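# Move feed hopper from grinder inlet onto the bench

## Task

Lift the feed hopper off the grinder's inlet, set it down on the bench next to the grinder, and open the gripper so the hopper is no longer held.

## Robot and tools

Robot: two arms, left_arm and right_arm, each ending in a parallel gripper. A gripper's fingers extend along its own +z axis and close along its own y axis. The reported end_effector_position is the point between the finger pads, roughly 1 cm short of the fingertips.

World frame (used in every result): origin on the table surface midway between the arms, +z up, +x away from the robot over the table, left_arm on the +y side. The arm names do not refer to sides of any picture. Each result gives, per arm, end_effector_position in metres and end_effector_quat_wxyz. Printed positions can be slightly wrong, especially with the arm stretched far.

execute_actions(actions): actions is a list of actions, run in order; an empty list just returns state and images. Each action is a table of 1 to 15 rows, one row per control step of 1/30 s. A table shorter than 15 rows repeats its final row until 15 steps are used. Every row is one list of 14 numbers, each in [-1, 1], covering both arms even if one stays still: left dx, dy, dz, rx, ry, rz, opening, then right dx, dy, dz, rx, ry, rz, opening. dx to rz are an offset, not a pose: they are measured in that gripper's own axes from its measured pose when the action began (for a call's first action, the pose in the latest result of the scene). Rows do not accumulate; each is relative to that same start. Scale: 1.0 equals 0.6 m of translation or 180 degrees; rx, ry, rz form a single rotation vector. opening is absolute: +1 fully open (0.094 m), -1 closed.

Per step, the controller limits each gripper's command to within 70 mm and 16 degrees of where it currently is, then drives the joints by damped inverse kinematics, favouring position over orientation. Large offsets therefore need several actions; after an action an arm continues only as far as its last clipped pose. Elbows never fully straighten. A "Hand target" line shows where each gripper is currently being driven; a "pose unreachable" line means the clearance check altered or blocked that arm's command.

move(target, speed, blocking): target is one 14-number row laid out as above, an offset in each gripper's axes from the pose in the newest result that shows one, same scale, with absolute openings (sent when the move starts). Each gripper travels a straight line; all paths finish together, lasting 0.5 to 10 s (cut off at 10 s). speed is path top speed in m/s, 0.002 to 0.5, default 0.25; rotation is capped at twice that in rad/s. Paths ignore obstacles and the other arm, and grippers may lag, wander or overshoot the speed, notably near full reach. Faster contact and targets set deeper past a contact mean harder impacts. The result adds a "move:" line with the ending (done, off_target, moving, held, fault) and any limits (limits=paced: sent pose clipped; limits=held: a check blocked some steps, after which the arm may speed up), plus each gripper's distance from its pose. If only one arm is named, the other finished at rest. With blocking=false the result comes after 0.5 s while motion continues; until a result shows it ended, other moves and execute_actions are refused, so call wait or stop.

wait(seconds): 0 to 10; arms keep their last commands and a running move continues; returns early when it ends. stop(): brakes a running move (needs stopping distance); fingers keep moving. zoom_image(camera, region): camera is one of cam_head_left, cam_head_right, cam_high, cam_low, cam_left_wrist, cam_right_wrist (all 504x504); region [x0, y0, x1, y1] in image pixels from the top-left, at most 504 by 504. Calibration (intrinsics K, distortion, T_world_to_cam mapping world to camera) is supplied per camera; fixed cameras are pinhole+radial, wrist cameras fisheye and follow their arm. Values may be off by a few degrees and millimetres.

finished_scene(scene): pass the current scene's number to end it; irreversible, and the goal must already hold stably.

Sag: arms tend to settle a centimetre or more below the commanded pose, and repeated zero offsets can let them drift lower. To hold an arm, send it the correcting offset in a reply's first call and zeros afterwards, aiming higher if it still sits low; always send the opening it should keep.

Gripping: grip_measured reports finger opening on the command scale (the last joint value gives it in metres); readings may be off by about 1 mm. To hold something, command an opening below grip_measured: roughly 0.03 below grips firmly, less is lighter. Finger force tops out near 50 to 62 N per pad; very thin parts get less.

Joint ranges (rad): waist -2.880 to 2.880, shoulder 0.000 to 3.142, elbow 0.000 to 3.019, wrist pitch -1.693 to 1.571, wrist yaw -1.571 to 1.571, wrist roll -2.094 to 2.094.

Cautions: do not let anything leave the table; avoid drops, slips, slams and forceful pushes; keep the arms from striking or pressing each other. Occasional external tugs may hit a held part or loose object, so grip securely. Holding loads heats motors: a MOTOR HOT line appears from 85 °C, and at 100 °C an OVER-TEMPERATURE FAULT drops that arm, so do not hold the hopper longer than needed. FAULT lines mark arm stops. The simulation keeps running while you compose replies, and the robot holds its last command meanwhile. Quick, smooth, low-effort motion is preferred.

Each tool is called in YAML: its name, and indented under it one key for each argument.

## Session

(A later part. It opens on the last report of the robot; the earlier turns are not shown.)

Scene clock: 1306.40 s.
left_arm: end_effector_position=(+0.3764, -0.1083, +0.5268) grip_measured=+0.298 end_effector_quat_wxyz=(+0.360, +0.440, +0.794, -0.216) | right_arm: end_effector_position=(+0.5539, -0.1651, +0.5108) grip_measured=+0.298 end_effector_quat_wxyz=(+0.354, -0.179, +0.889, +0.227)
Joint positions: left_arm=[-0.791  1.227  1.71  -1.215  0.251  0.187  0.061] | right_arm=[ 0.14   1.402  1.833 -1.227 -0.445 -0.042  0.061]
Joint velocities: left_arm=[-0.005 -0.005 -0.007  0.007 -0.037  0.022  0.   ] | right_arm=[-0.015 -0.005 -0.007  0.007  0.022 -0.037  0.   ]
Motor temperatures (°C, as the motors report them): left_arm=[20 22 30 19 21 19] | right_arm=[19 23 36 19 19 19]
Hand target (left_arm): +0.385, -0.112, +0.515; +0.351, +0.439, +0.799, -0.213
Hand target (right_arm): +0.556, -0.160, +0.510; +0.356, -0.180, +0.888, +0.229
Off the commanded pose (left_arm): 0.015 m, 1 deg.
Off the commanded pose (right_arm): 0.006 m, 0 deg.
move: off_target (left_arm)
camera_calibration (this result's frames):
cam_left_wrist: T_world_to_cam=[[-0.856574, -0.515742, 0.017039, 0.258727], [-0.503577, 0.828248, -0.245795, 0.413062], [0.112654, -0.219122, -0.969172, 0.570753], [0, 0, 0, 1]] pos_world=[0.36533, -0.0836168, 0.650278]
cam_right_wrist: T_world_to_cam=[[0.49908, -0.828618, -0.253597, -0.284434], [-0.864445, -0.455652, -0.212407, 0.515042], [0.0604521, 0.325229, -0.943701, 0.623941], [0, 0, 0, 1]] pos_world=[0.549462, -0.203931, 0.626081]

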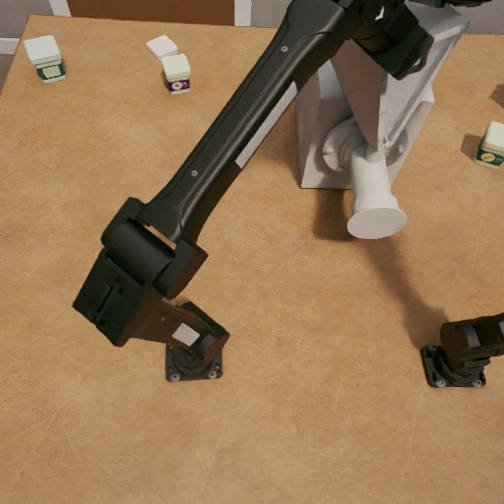

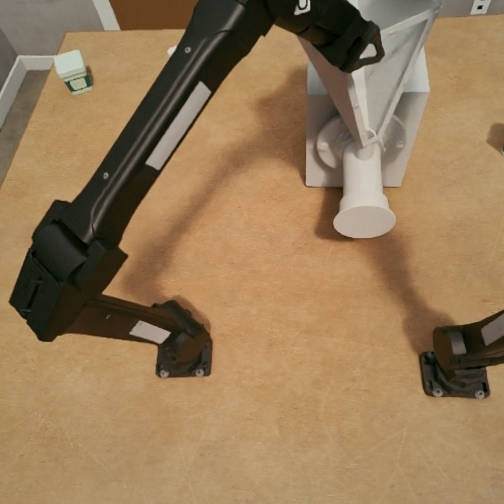

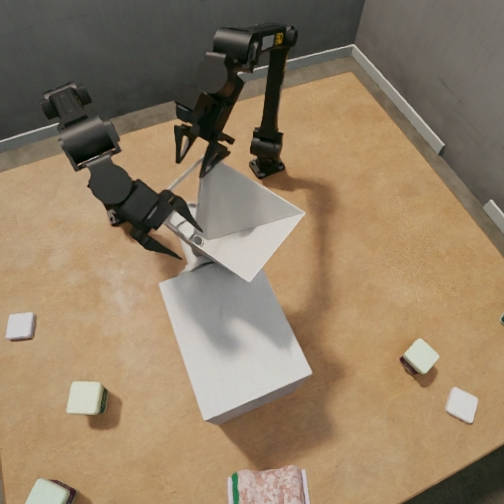

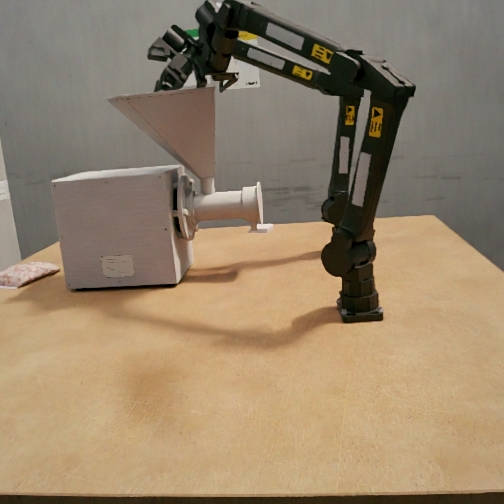

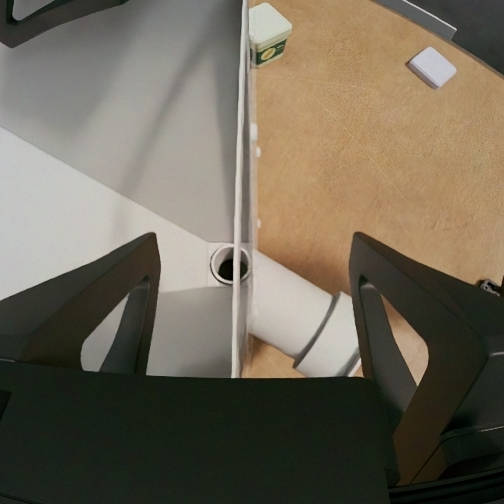

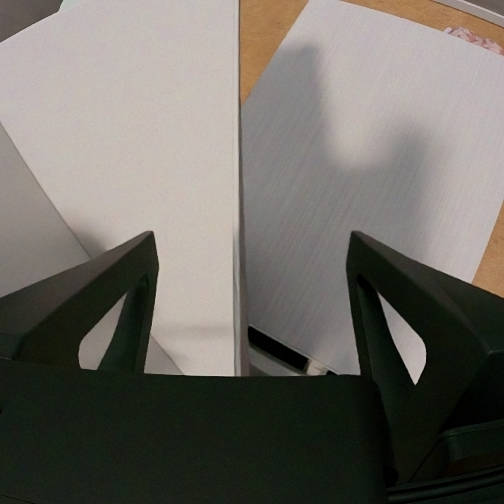

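move:
  target: [0.012,0.002,0.0115,0,0.055,0,0.3,0.007,0.004,0.0065,0,0.04,0,0.3]
  speed: 0.04

Scene clock: 1328.87 s.
left_arm: end_effector_position=(+0.3745, -0.1050, +0.5198) grip_measured=+0.298 end_effector_quat_wxyz=(+0.302, +0.456, +0.817, -0.181) | right_arm: end_effector_position=(+0.5465, -0.1679, +0.4954) grip_measured=+0.298 end_effector_quat_wxyz=(+0.290, -0.182, +0.914, +0.218)
Joint positions: left_arm=[-0.802  1.303  1.831 -1.405  0.212  0.216  0.061] | right_arm=[ 0.14   1.46   1.914 -1.402 -0.433 -0.08   0.061]
Joint velocities: left_arm=[-0.005 -0.005  0.002 -0.012  0.066 -0.007 -0.   ] | right_arm=[-0.005 -0.034  0.017  0.002  0.007  0.007  0.001]
Motor temperatures (°C, as the motors report them): left_arm=[20 22 28 19 21 19] | right_arm=[19 23 36 19 19 19]
Hand target (left_arm): +0.378, -0.108, +0.517; +0.292, +0.457, +0.822, -0.176
Hand target (right_arm): +0.551, -0.162, +0.506; +0.298, -0.192, +0.909, +0.216
Off the commanded pose (left_arm): 0.005 m, 1 deg.
Off the commanded pose (right_arm): 0.013 m, 2 deg.
move: off_target (right_arm)
camera_calibration (this result's frames):
cam_left_wrist: T_world_to_cam=[[-0.857816, -0.513754, 0.0144195, 0.260941], [-0.512417, 0.85274, -0.101304, 0.338452], [0.0397491, -0.0942888, -0.994751, 0.618604], [0, 0, 0, 1]] pos_world=[0.372679, -0.0962248, 0.645881]
cam_right_wrist: T_world_to_cam=[[0.481704, -0.833017, -0.27211, -0.269052], [-0.873781, -0.480246, -0.0766248, 0.437802], [-0.0668501, 0.274675, -0.95921, 0.679555], [0, 0, 0, 1]] pos_world=[0.557574, -0.200529, 0.61217]

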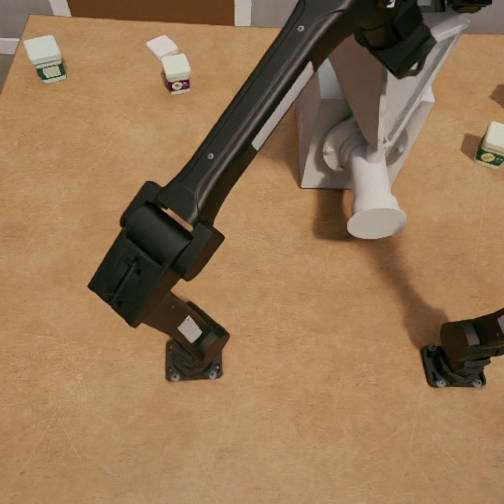

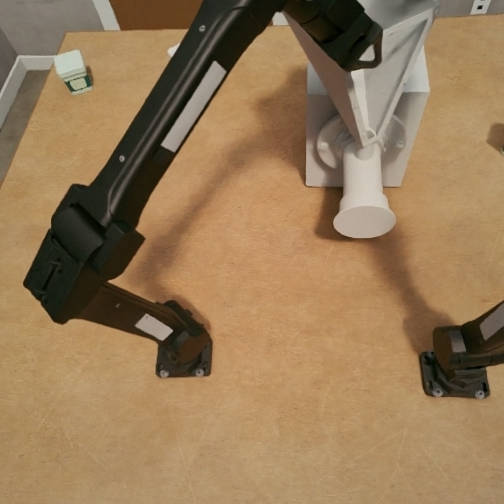

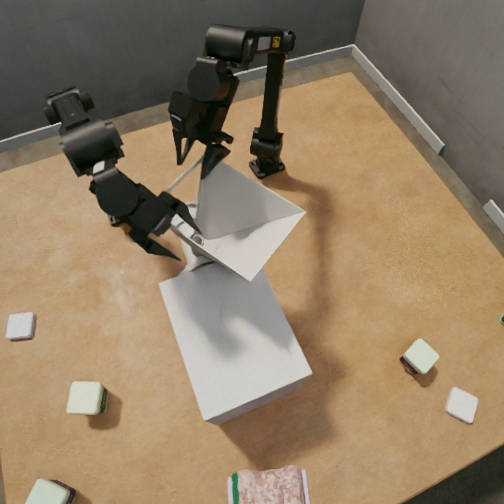

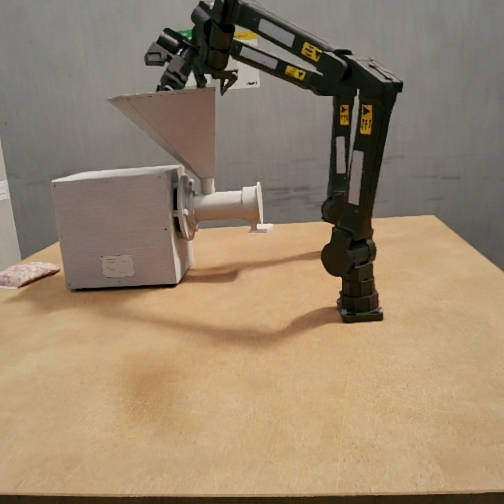

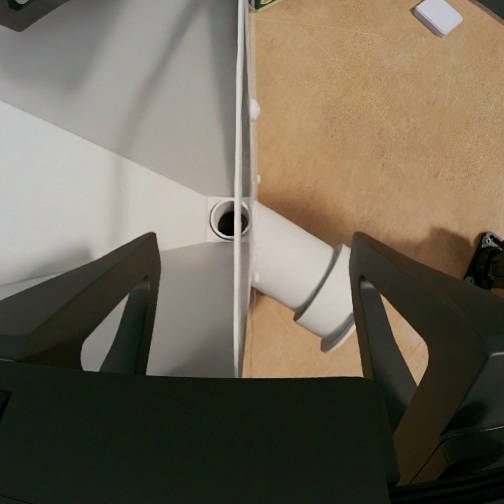

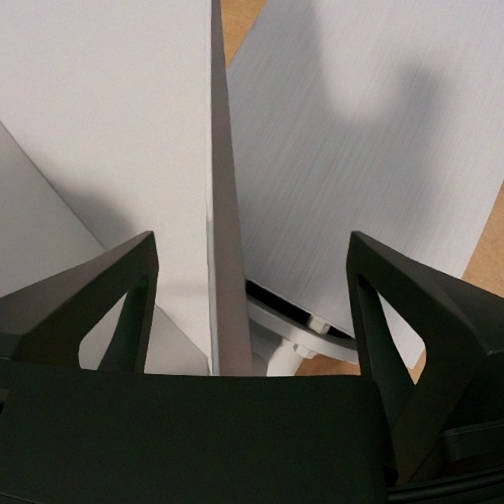

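execute_actions:
  actions:
    - [[-0.0066,0.005,-0.0075,0,-0.004,0,-0.5,-0.008,0.010,-0.010,0,-0.008,0,-0.5]]
    - [[-0.004,0.002,-0.005,0,-0.004,0,-1,-0.005,0.004,-0.006,0,-0.006,0,-1]]
    - [[-0.004,0.0,-0.005,0,-0.004,0,-1,-0.005,0.002,-0.006,0,-0.006,0,-1]]
    - [[-0.004,0.0,-0.005,0,-0.004,0,-1,-0.005,0.002,-0.006,0,-0.006,0,-1]]

Scene clock: 1342.97 s.
left_arm: end_effector_position=(+0.3759, -0.1062, +0.5213) grip_measured=-0.929 end_effector_quat_wxyz=(+0.305, +0.456, +0.815, -0.185) | right_arm: end_effector_position=(+0.5426, -0.1616, +0.4993) grip_measured=-0.970 end_effector_quat_wxyz=(+0.294, -0.192, +0.909, +0.224)
Joint positions: left_arm=[-0.799  1.304  1.831 -1.396  0.22   0.218  0.003] | right_arm=[ 0.15   1.453  1.913 -1.397 -0.445 -0.086  0.001]
Joint velocities: left_arm=[ 0.005  0.015  0.012 -0.017  0.066  0.051  0.   ] | right_arm=[ 0.005 -0.015 -0.022  0.007  0.037  0.022 -0.001]
Motor temperatures (°C, as the motors report them): left_arm=[20 22 29 19 21 19] | right_arm=[19 23 38 19 19 19]
Hand target (left_arm): +0.376, -0.106, +0.525; +0.310, +0.455, +0.813, -0.188
Hand target (right_arm): +0.543, -0.162, +0.504; +0.302, -0.188, +0.907, +0.225
Off the commanded pose (left_arm): 0.004 m, 1 deg.
Off the commanded pose (right_arm): 0.005 m, 1 deg.
camera_calibration (this result's frames):
cam_left_wrist: T_world_to_cam=[[-0.859948, -0.51012, 0.0163508, 0.261666], [-0.50857, 0.853759, -0.111588, 0.344287], [0.0429637, -0.104275, -0.99362, 0.617064], [0, 0, 0, 1]] pos_world=[0.373601, -0.0961125, 0.647267]
cam_right_wrist: T_world_to_cam=[[0.502374, -0.820319, -0.273308, -0.269493], [-0.862438, -0.497995, -0.0905604, 0.435684], [-0.0618179, 0.281207, -0.957654, 0.678862], [0, 0, 0, 1]] pos_world=[0.553102, -0.195002, 0.615916]

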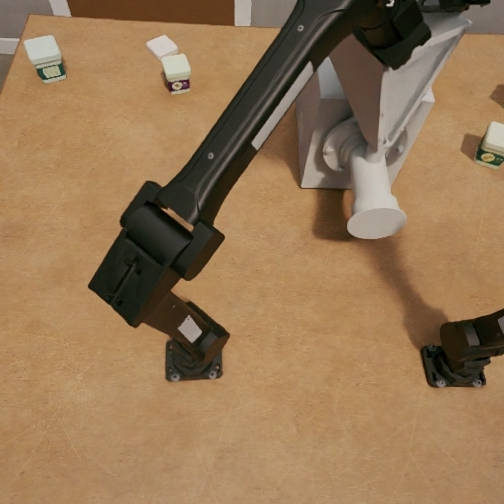

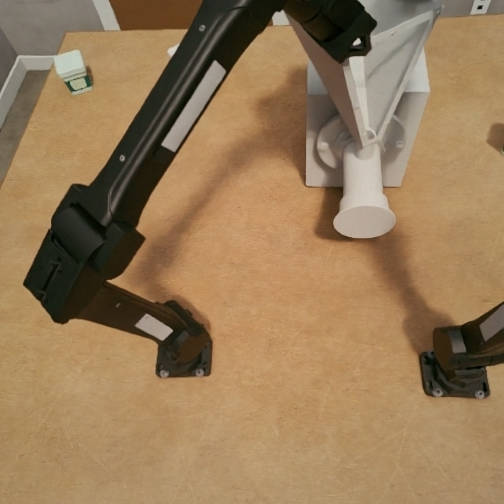

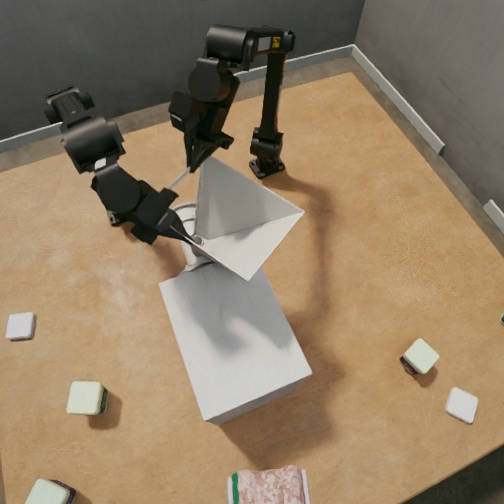

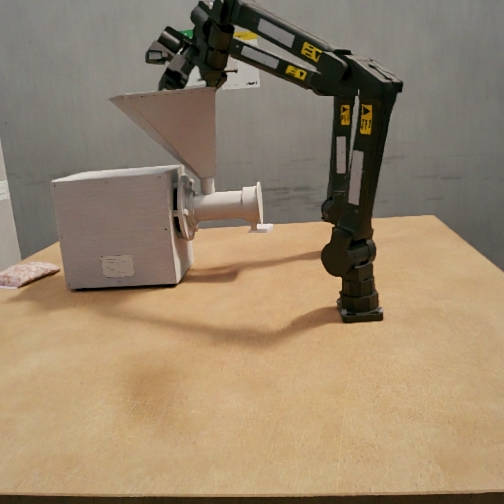

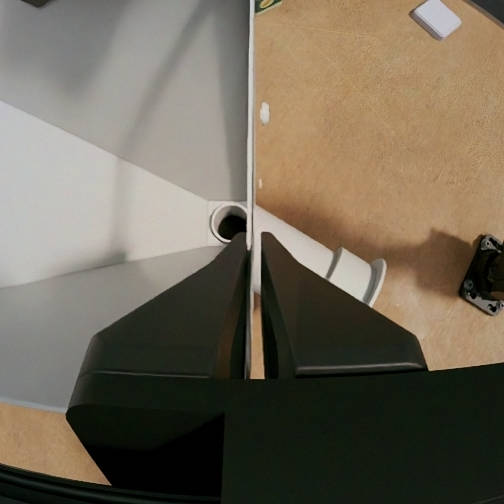

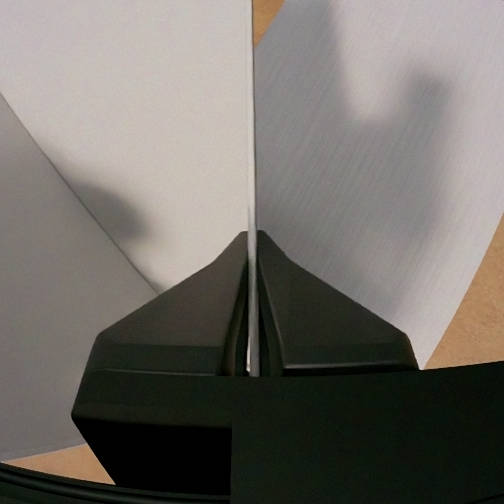

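move:
  target: [-0.0471,-0.005,-0.0516,-0.0074,-0.006,-0.0083,-1,-0.0457,0.0255,-0.047,-0.0069,-0.003,-0.0081,-1]
  speed: 0.03

Scene clock: 1357.93 s.
left_arm: end_effector_position=(+0.3784, -0.1064, +0.5230) grip_measured=-0.929 end_effector_quat_wxyz=(+0.281, +0.450, +0.829, -0.175) | right_arm: end_effector_position=(+0.5453, -0.1596, +0.4991) grip_measured=-0.971 end_effector_quat_wxyz=(+0.263, -0.204, +0.916, +0.224)
Joint positions: left_arm=[-0.802  1.349  1.904 -1.477  0.203  0.2    0.003] | right_arm=[ 0.15   1.512  2.003 -1.501 -0.455 -0.124  0.001]
Joint velocities: left_arm=[ 0.005  0.005 -0.012 -0.017  0.022  0.022 -0.001] | right_arm=[-0.005 -0.005 -0.002  0.002 -0.037  0.022 -0.001]
Motor temperatures (°C, as the motors report them): left_arm=[20 22 29 19 21 19] | right_arm=[19 23 37 19 19 19]
Hand target (left_arm): +0.372, -0.106, +0.562; +0.316, +0.440, +0.820, -0.185
Hand target (right_arm): +0.540, -0.158, +0.540; +0.300, -0.206, +0.902, +0.231
Off the commanded pose (left_arm): 0.040 m, 4 deg.
Off the commanded pose (right_arm): 0.042 m, 4 deg.
move: off_target (left_arm, right_arm)
camera_calibration (this result's frames):
cam_left_wrist: T_world_to_cam=[[-0.847749, -0.529511, 0.0306601, 0.249515], [-0.530383, 0.845883, -0.0563472, 0.324432], [0.00390157, -0.0640298, -0.99794, 0.63995], [0, 0, 0, 1]] pos_world=[0.381102, -0.101335, 0.649263]
cam_right_wrist: T_world_to_cam=[[0.515217, -0.808886, -0.283293, -0.269389], [-0.848319, -0.528386, -0.0341116, 0.398258], [-0.122096, 0.257898, -0.958427, 0.707831], [0, 0, 0, 1]] pos_world=[0.563067, -0.190018, 0.615674]

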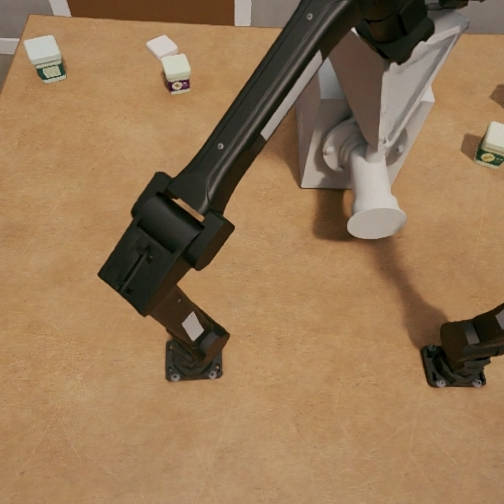

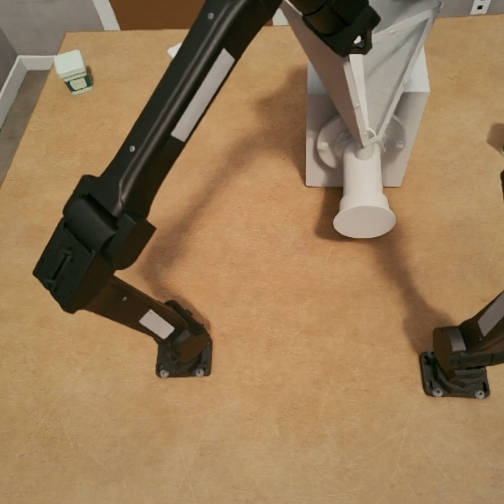

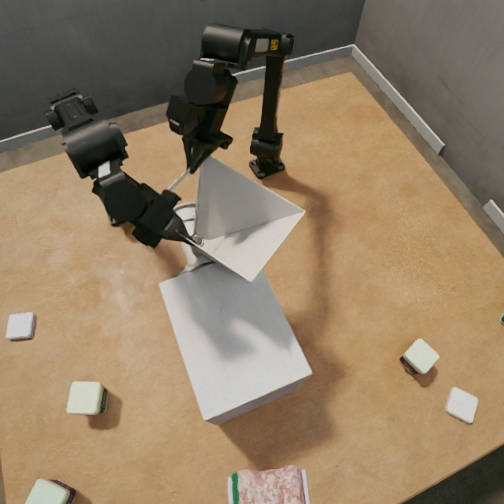

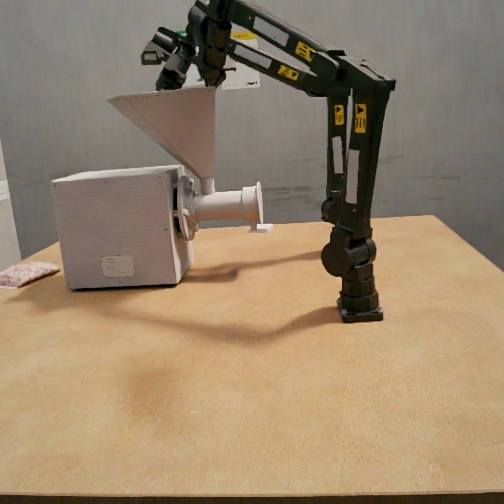

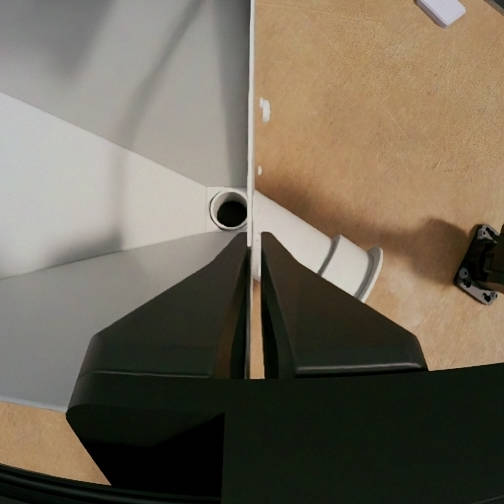

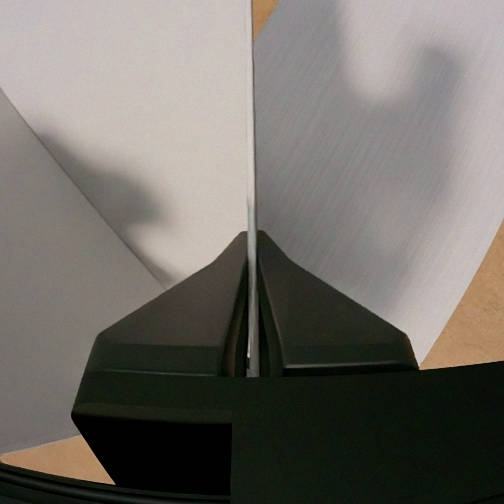

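move:
  target: [-0.028,-0.012,-0.037,-0.03,-0.012,-0.033,-1,-0.034,0.035,-0.019,-0.027,0.0,-0.032,-1]
  speed: 0.03

Scene clock: 1389.43 s.
left_arm: end_effector_position=(+0.3753, -0.1108, +0.5226) grip_measured=-0.929 end_effector_quat_wxyz=(+0.286, +0.403, +0.856, -0.153) | right_arm: end_effector_position=(+0.5468, -0.1476, +0.4986) grip_measured=-0.971 end_effector_quat_wxyz=(+0.245, -0.260, +0.901, +0.245)
Joint positions: left_arm=[-0.851  1.348  1.906 -1.474  0.097  0.074  0.003] | right_arm=[ 0.151  1.57   2.075 -1.579 -0.527 -0.243  0.001]
Joint velocities: left_arm=[-0.005 -0.005  0.002 -0.007 -0.051 -0.007  0.   ] | right_arm=[-0.015 -0.005 -0.007 -0.002 -0.007 -0.066  0.   ]
Motor temperatures (°C, as the motors report them): left_arm=[20 23 32 19 20 19] | right_arm=[19 23 42 19 20 19]
Hand target (left_arm): +0.372, -0.108, +0.550; +0.309, +0.389, +0.853, -0.160
Hand target (right_arm): +0.545, -0.144, +0.525; +0.266, -0.261, +0.894, +0.250
Off the commanded pose (left_arm): 0.029 m, 3 deg.
Off the commanded pose (right_arm): 0.028 m, 3 deg.
move: off_target (left_arm, right_arm)
camera_calibration (this result's frames):
cam_left_wrist: T_world_to_cam=[[-0.781577, -0.623294, 0.0253499, 0.212124], [-0.623775, 0.780464, -0.0422016, 0.346888], [0.00651928, -0.0487964, -0.998787, 0.640426], [0, 0, 0, 1]] pos_world=[0.377997, -0.107268, 0.648911]
cam_right_wrist: T_world_to_cam=[[0.611314, -0.734535, -0.294541, -0.296603], [-0.77437, -0.631964, -0.0311806, 0.348707], [-0.163236, 0.247145, -0.95513, 0.72364], [0, 0, 0, 1]] pos_world=[0.56947, -0.176339, 0.614682]

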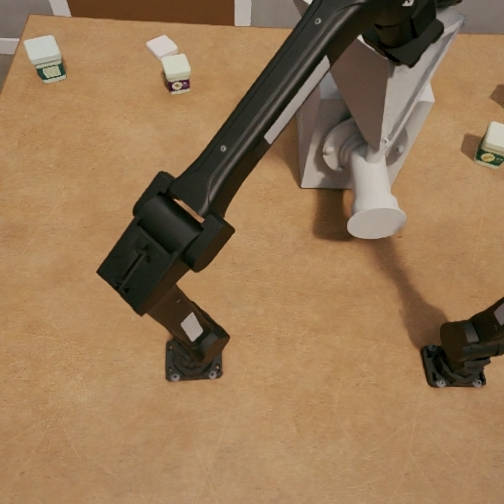

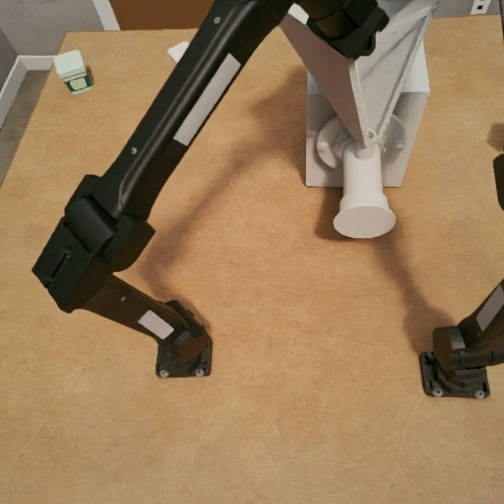

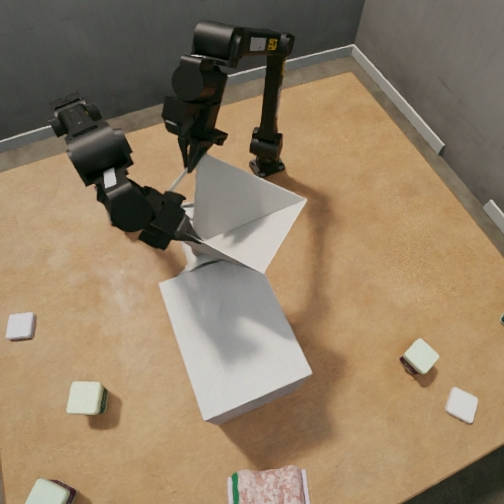

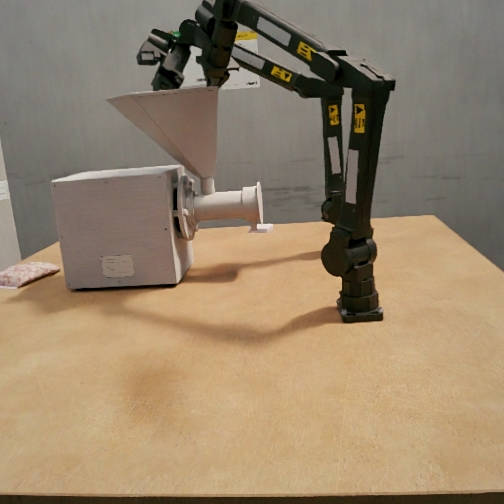

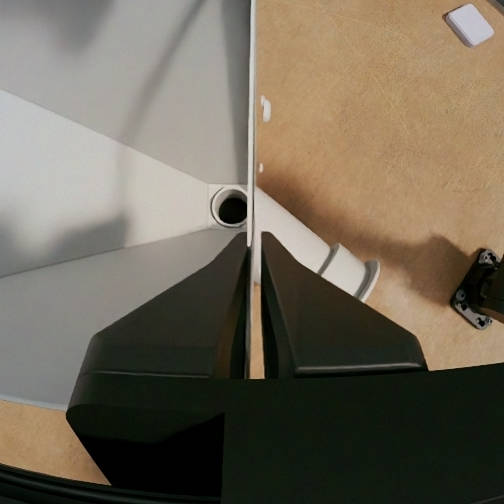

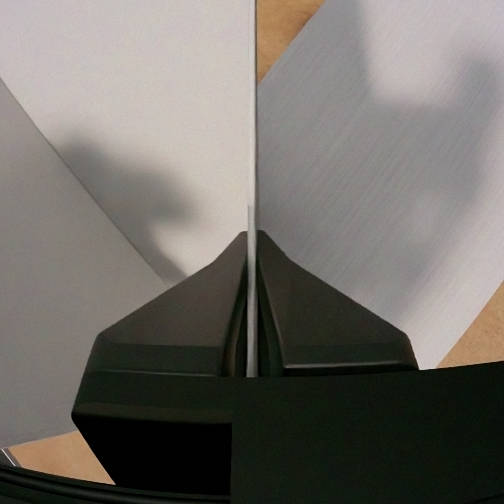

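move:
  target: [-0.0304,-0.025,-0.0282,-0.051,-0.015,-0.066,-1,-0.038,0.0527,-0.0046,-0.047,0.011,-0.063,-1]
  speed: 0.04

Scene clock: 1408.80 s.
left_arm: end_effector_position=(+0.3702, -0.1236, +0.5225) grip_measured=-0.928 end_effector_quat_wxyz=(+0.305, +0.300, +0.897, -0.114) | right_arm: end_effector_position=(+0.5451, -0.1221, +0.4992) grip_measured=-0.971 end_effector_quat_wxyz=(+0.227, -0.360, +0.861, +0.279)
Joint positions: left_arm=[-0.955  1.364  1.92  -1.473 -0.12  -0.191  0.003] | right_arm=[ 0.17   1.657  2.186 -1.699 -0.634 -0.459  0.001]
Joint velocities: left_arm=[-0.005  0.005  0.007 -0.012 -0.095 -0.066  0.001] | right_arm=[-0.005  0.015  0.002 -0.012 -0.007  0.007 -0.001]
Motor temperatures (°C, as the motors report them): left_arm=[20 22 32 19 21 19] | right_arm=[19 23 41 19 20 19]
Hand target (left_arm): +0.366, -0.121, +0.547; +0.321, +0.285, +0.895, -0.124
Hand target (right_arm): +0.543, -0.118, +0.523; +0.248, -0.364, +0.853, +0.281
Off the commanded pose (left_arm): 0.025 m, 3 deg.
Off the commanded pose (right_arm): 0.025 m, 1 deg.
joint sent to its limit (right arm) — the command would take joint 4 (wrist pitch) past its lower limit, so that joint was sent only as far as its limit.
move: off_target (left_arm, right_arm)
camera_calibration (this result's frames):
cam_left_wrist: T_world_to_cam=[[-0.612486, -0.790335, 0.0152113, 0.12223], [-0.790056, 0.611411, -0.0445778, 0.395634], [0.025931, -0.039321, -0.99889, 0.63377], [0, 0, 0, 1]] pos_world=[0.371003, -0.120372, 0.648843]
cam_right_wrist: T_world_to_cam=[[0.765826, -0.571034, -0.295686, -0.34036], [-0.611391, -0.789079, -0.0596191, 0.269635], [-0.199275, 0.226438, -0.953423, 0.733988], [0, 0, 0, 1]] pos_world=[0.571775, -0.147797, 0.615237]

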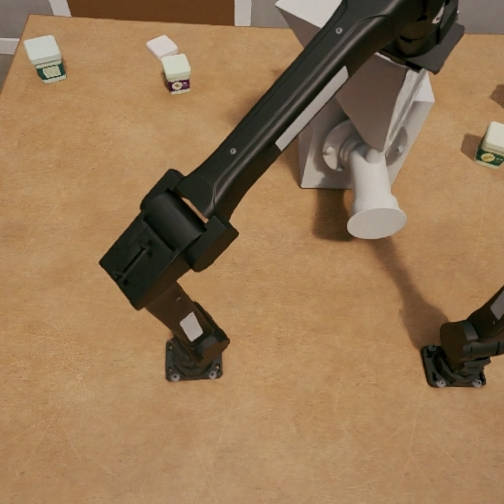

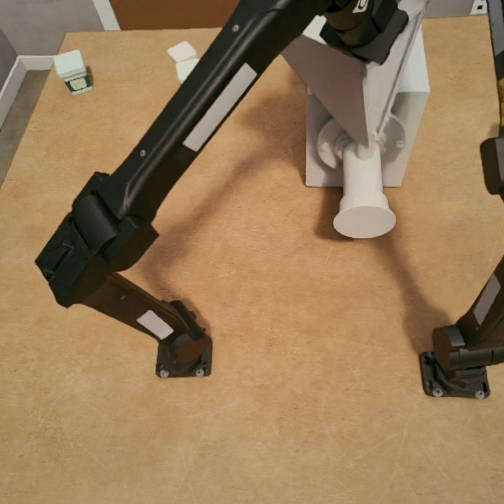

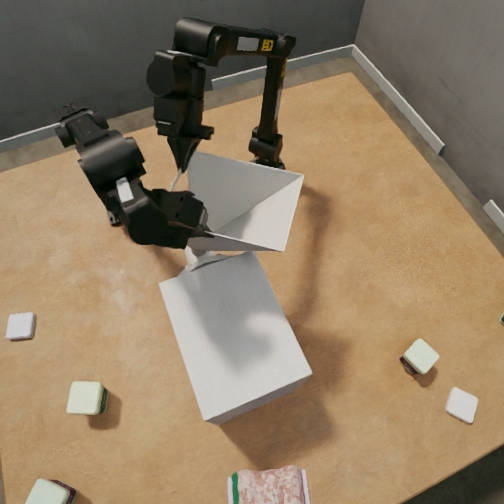

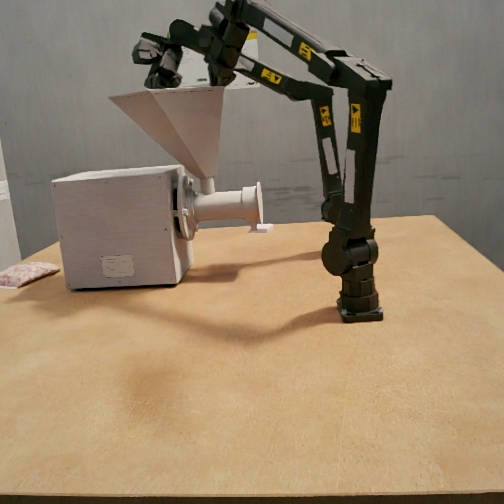

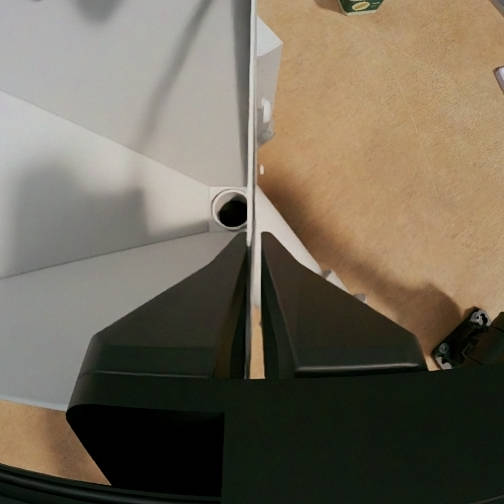

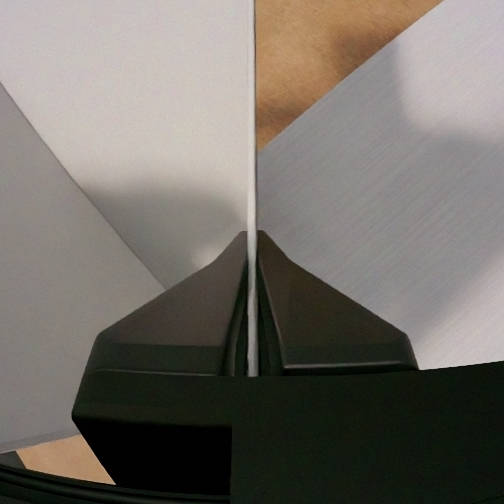

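execute_actions:
  actions:
    - [[-0.02,0,-0.026,0,-0.012,0,-1,0,0,-0.005,0,-0.02,0,0.3]]
    - [[-0.02,0,-0.026,0,-0.012,0,-1,0,0,-0.08,0,-0.04,0,0.3]]
    - [[-0.02,0,-0.026,0,-0.012,0,-1,0,0,-0.09,0,-0.04,0,0.3]]

Scene clock: 1431.57 s.
left_arm: end_effector_position=(+0.3708, -0.1233, +0.5226) grip_measured=-0.928 end_effector_quat_wxyz=(+0.306, +0.296, +0.898, -0.114) | right_arm: end_effector_position=(+0.5031, -0.1992, +0.5692) grip_measured=+0.298 end_effector_quat_wxyz=(+0.350, -0.308, +0.819, +0.335)
Joint positions: left_arm=[-0.955  1.364  1.92  -1.473 -0.124 -0.198  0.003] | right_arm=[-0.036  1.429  2.001 -1.544 -0.872 -0.439  0.061]
Joint velocities: left_arm=[-0.015 -0.015 -0.007  0.027 -0.007 -0.022 -0.   ] | right_arm=[-0.015  0.024  0.007  0.002  0.007 -0.037  0.   ]
Motor temperatures (°C, as the motors report them): left_arm=[20 22 32 19 21 19] | right_arm=[19 23 41 19 20 19]
Hand target (left_arm): +0.370, -0.122, +0.542; +0.323, +0.294, +0.892, -0.120
Hand target (right_arm): +0.507, -0.195, +0.570; +0.354, -0.317, +0.814, +0.334
Off the commanded pose (left_arm): 0.020 m, 2 deg.
Off the commanded pose (right_arm): 0.006 m, 1 deg.
camera_calibration (this result's frames):
cam_left_wrist: T_world_to_cam=[[-0.606176, -0.795164, 0.0162755, 0.1194], [-0.794892, 0.605036, -0.0455854, 0.397493], [0.0264006, -0.04057, -0.998828, 0.633536], [0, 0, 0, 1]] pos_world=[0.371615, -0.119852, 0.64897]
cam_right_wrist: T_world_to_cam=[[0.755539, -0.578868, -0.306712, -0.321563], [-0.654956, -0.677402, -0.334902, 0.388168], [-0.0139029, 0.453915, -0.890937, 0.726248], [0, 0, 0, 1]] pos_world=[0.507283, -0.252852, 0.678412]

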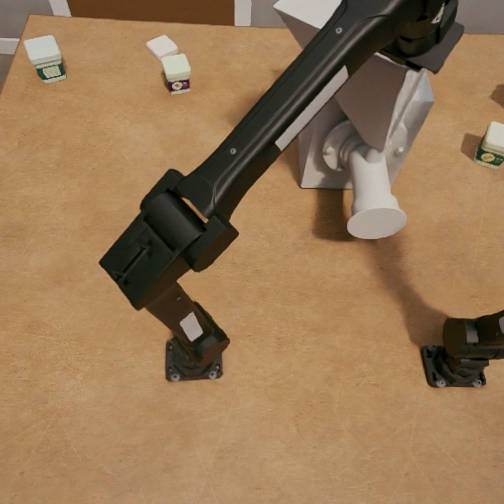

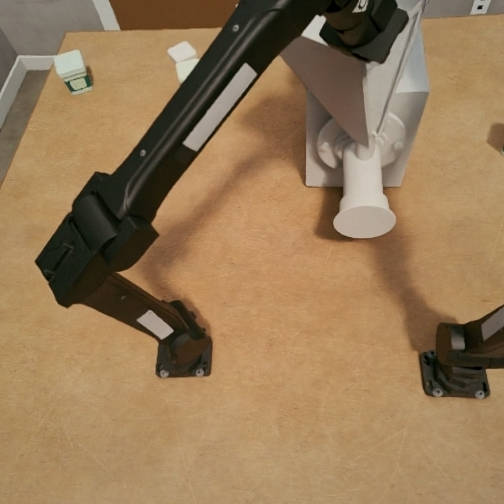

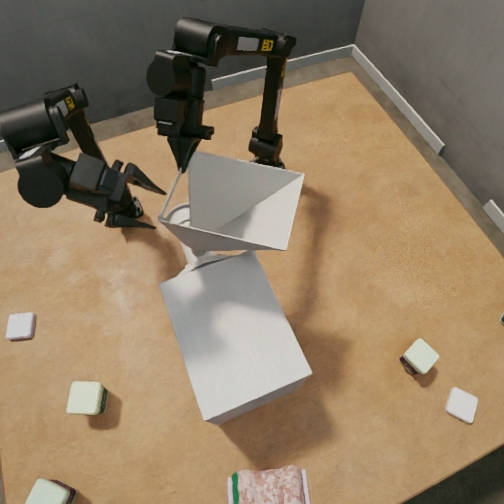

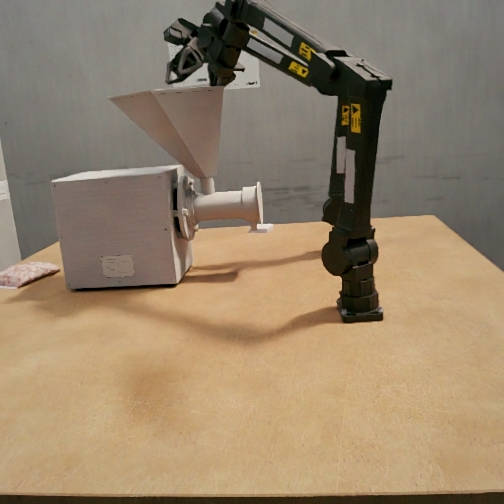

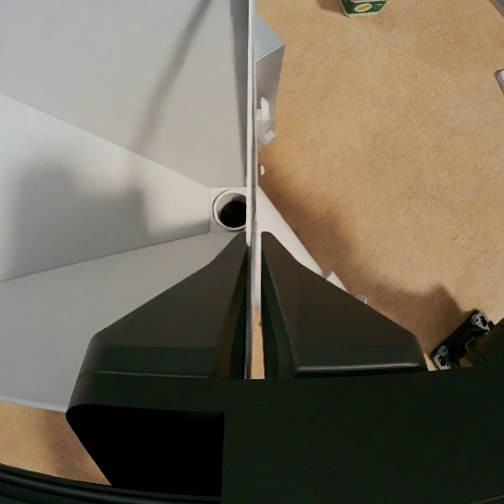

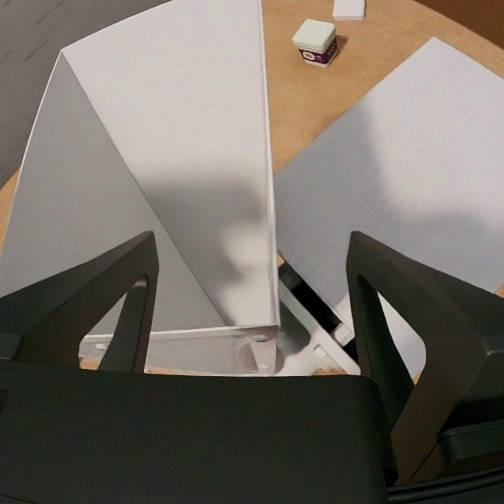

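move:
  target: [-0.0328,-0.0297,-0.020,-0.0685,-0.015,-0.0875,-1,-0.006,0.003,-0.006,0,-0.005,0,0.3]
  speed: 0.06

Scene clock: 1450.23 s.
left_arm: end_effector_position=(+0.3696, -0.1371, +0.5231) grip_measured=-0.928 end_effector_quat_wxyz=(+0.323, +0.128, +0.936, -0.056) | right_arm: end_effector_position=(+0.5029, -0.1985, +0.5695) grip_measured=+0.298 end_effector_quat_wxyz=(+0.349, -0.307, +0.818, +0.338)
Joint positions: left_arm=[-1.068  1.458  2.03  -1.593 -0.402 -0.603  0.003] | right_arm=[-0.036  1.43   2.001 -1.544 -0.878 -0.435  0.061]
Joint velocities: left_arm=[-0.005 -0.005  0.002 -0.007  0.022 -0.095  0.   ] | right_arm=[ 0.005 -0.005  0.007 -0.002 -0.051 -0.037 -0.   ]
Motor temperatures (°C, as the motors report them): left_arm=[20 22 32 19 20 19] | right_arm=[19 23 38 19 20 19]
Hand target (left_arm): +0.367, -0.140, +0.544; +0.340, +0.133, +0.929, -0.066
Hand target (right_arm): +0.502, -0.200, +0.575; +0.356, -0.306, +0.816, +0.337
Off the commanded pose (left_arm): 0.022 m, 2 deg.
Off the commanded pose (right_arm): 0.005 m, 1 deg.
move: off_target (left_arm)
camera_calibration (this result's frames):
cam_left_wrist: T_world_to_cam=[[-0.282182, -0.959246, 0.014809, -0.0338773], [-0.95836, 0.28115, -0.0500028, 0.423285], [0.0438015, -0.0283023, -0.998639, 0.628656], [0, 0, 0, 1]] pos_world=[0.368563, -0.133711, 0.649467]
cam_right_wrist: T_world_to_cam=[[0.754809, -0.576018, -0.313796, -0.316017], [-0.655694, -0.675812, -0.336665, 0.390349], [-0.0181422, 0.459871, -0.8878, 0.727764], [0, 0, 0, 1]] pos_world=[0.507685, -0.252906, 0.678361]

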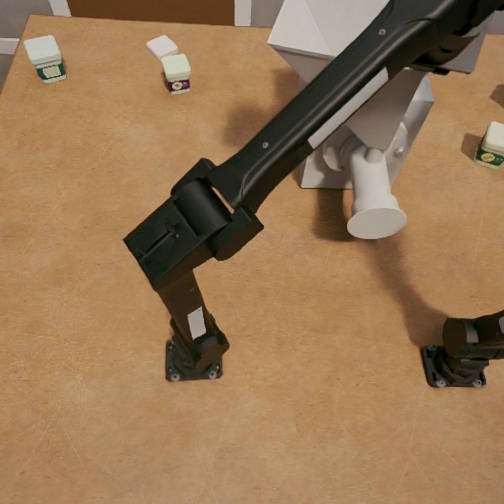

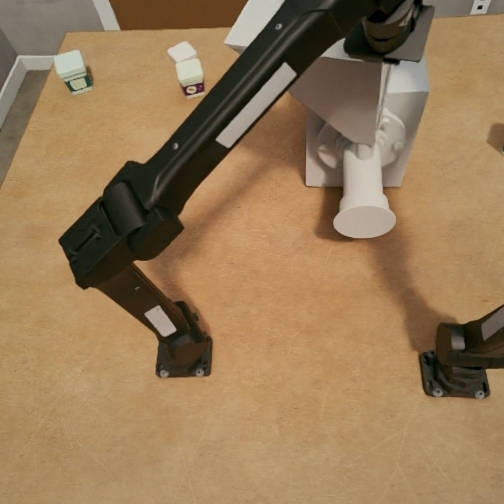

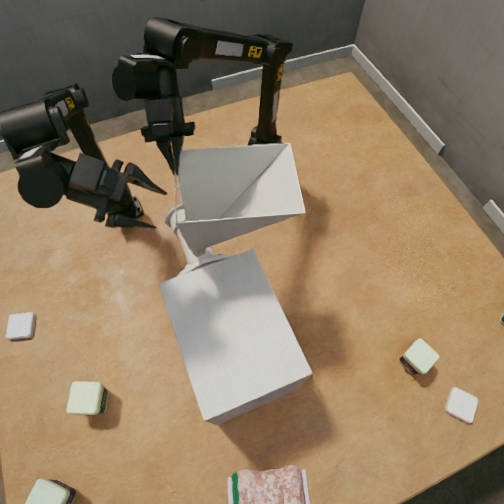

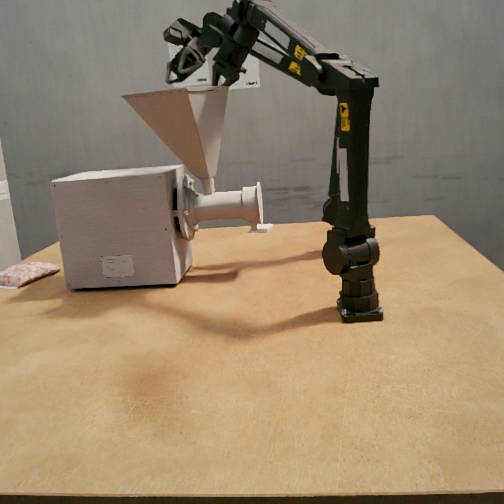

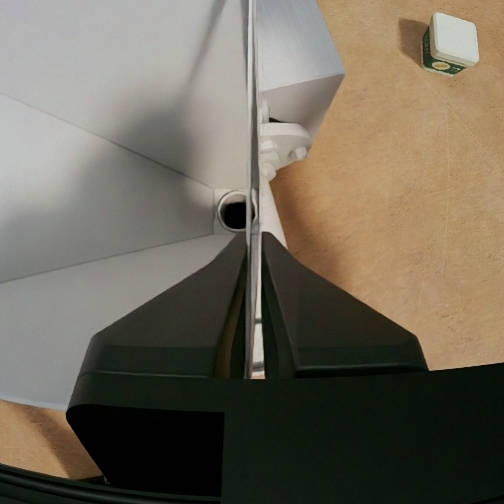

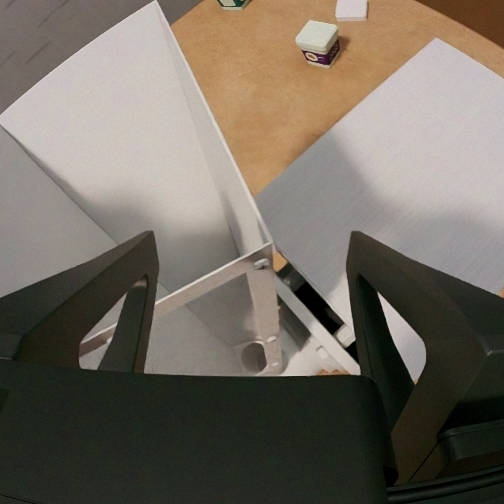

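zoom_image:
  camera: "cam_low"
  region: [170, 150, 250, 220]

Region (170, 150, 250, 220) of cam_low's 504x504 image, scaled by 6.300, with more detail than that image has; it fills the top 441 rows of this view, and the rest is white.

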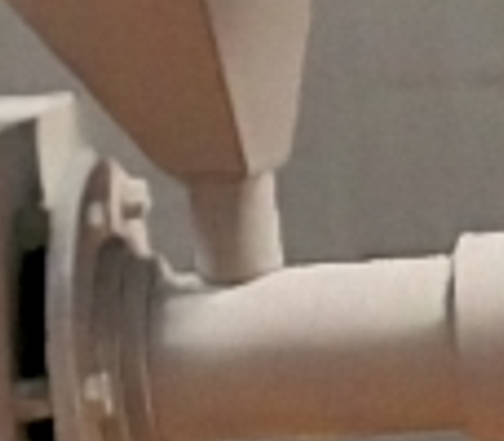

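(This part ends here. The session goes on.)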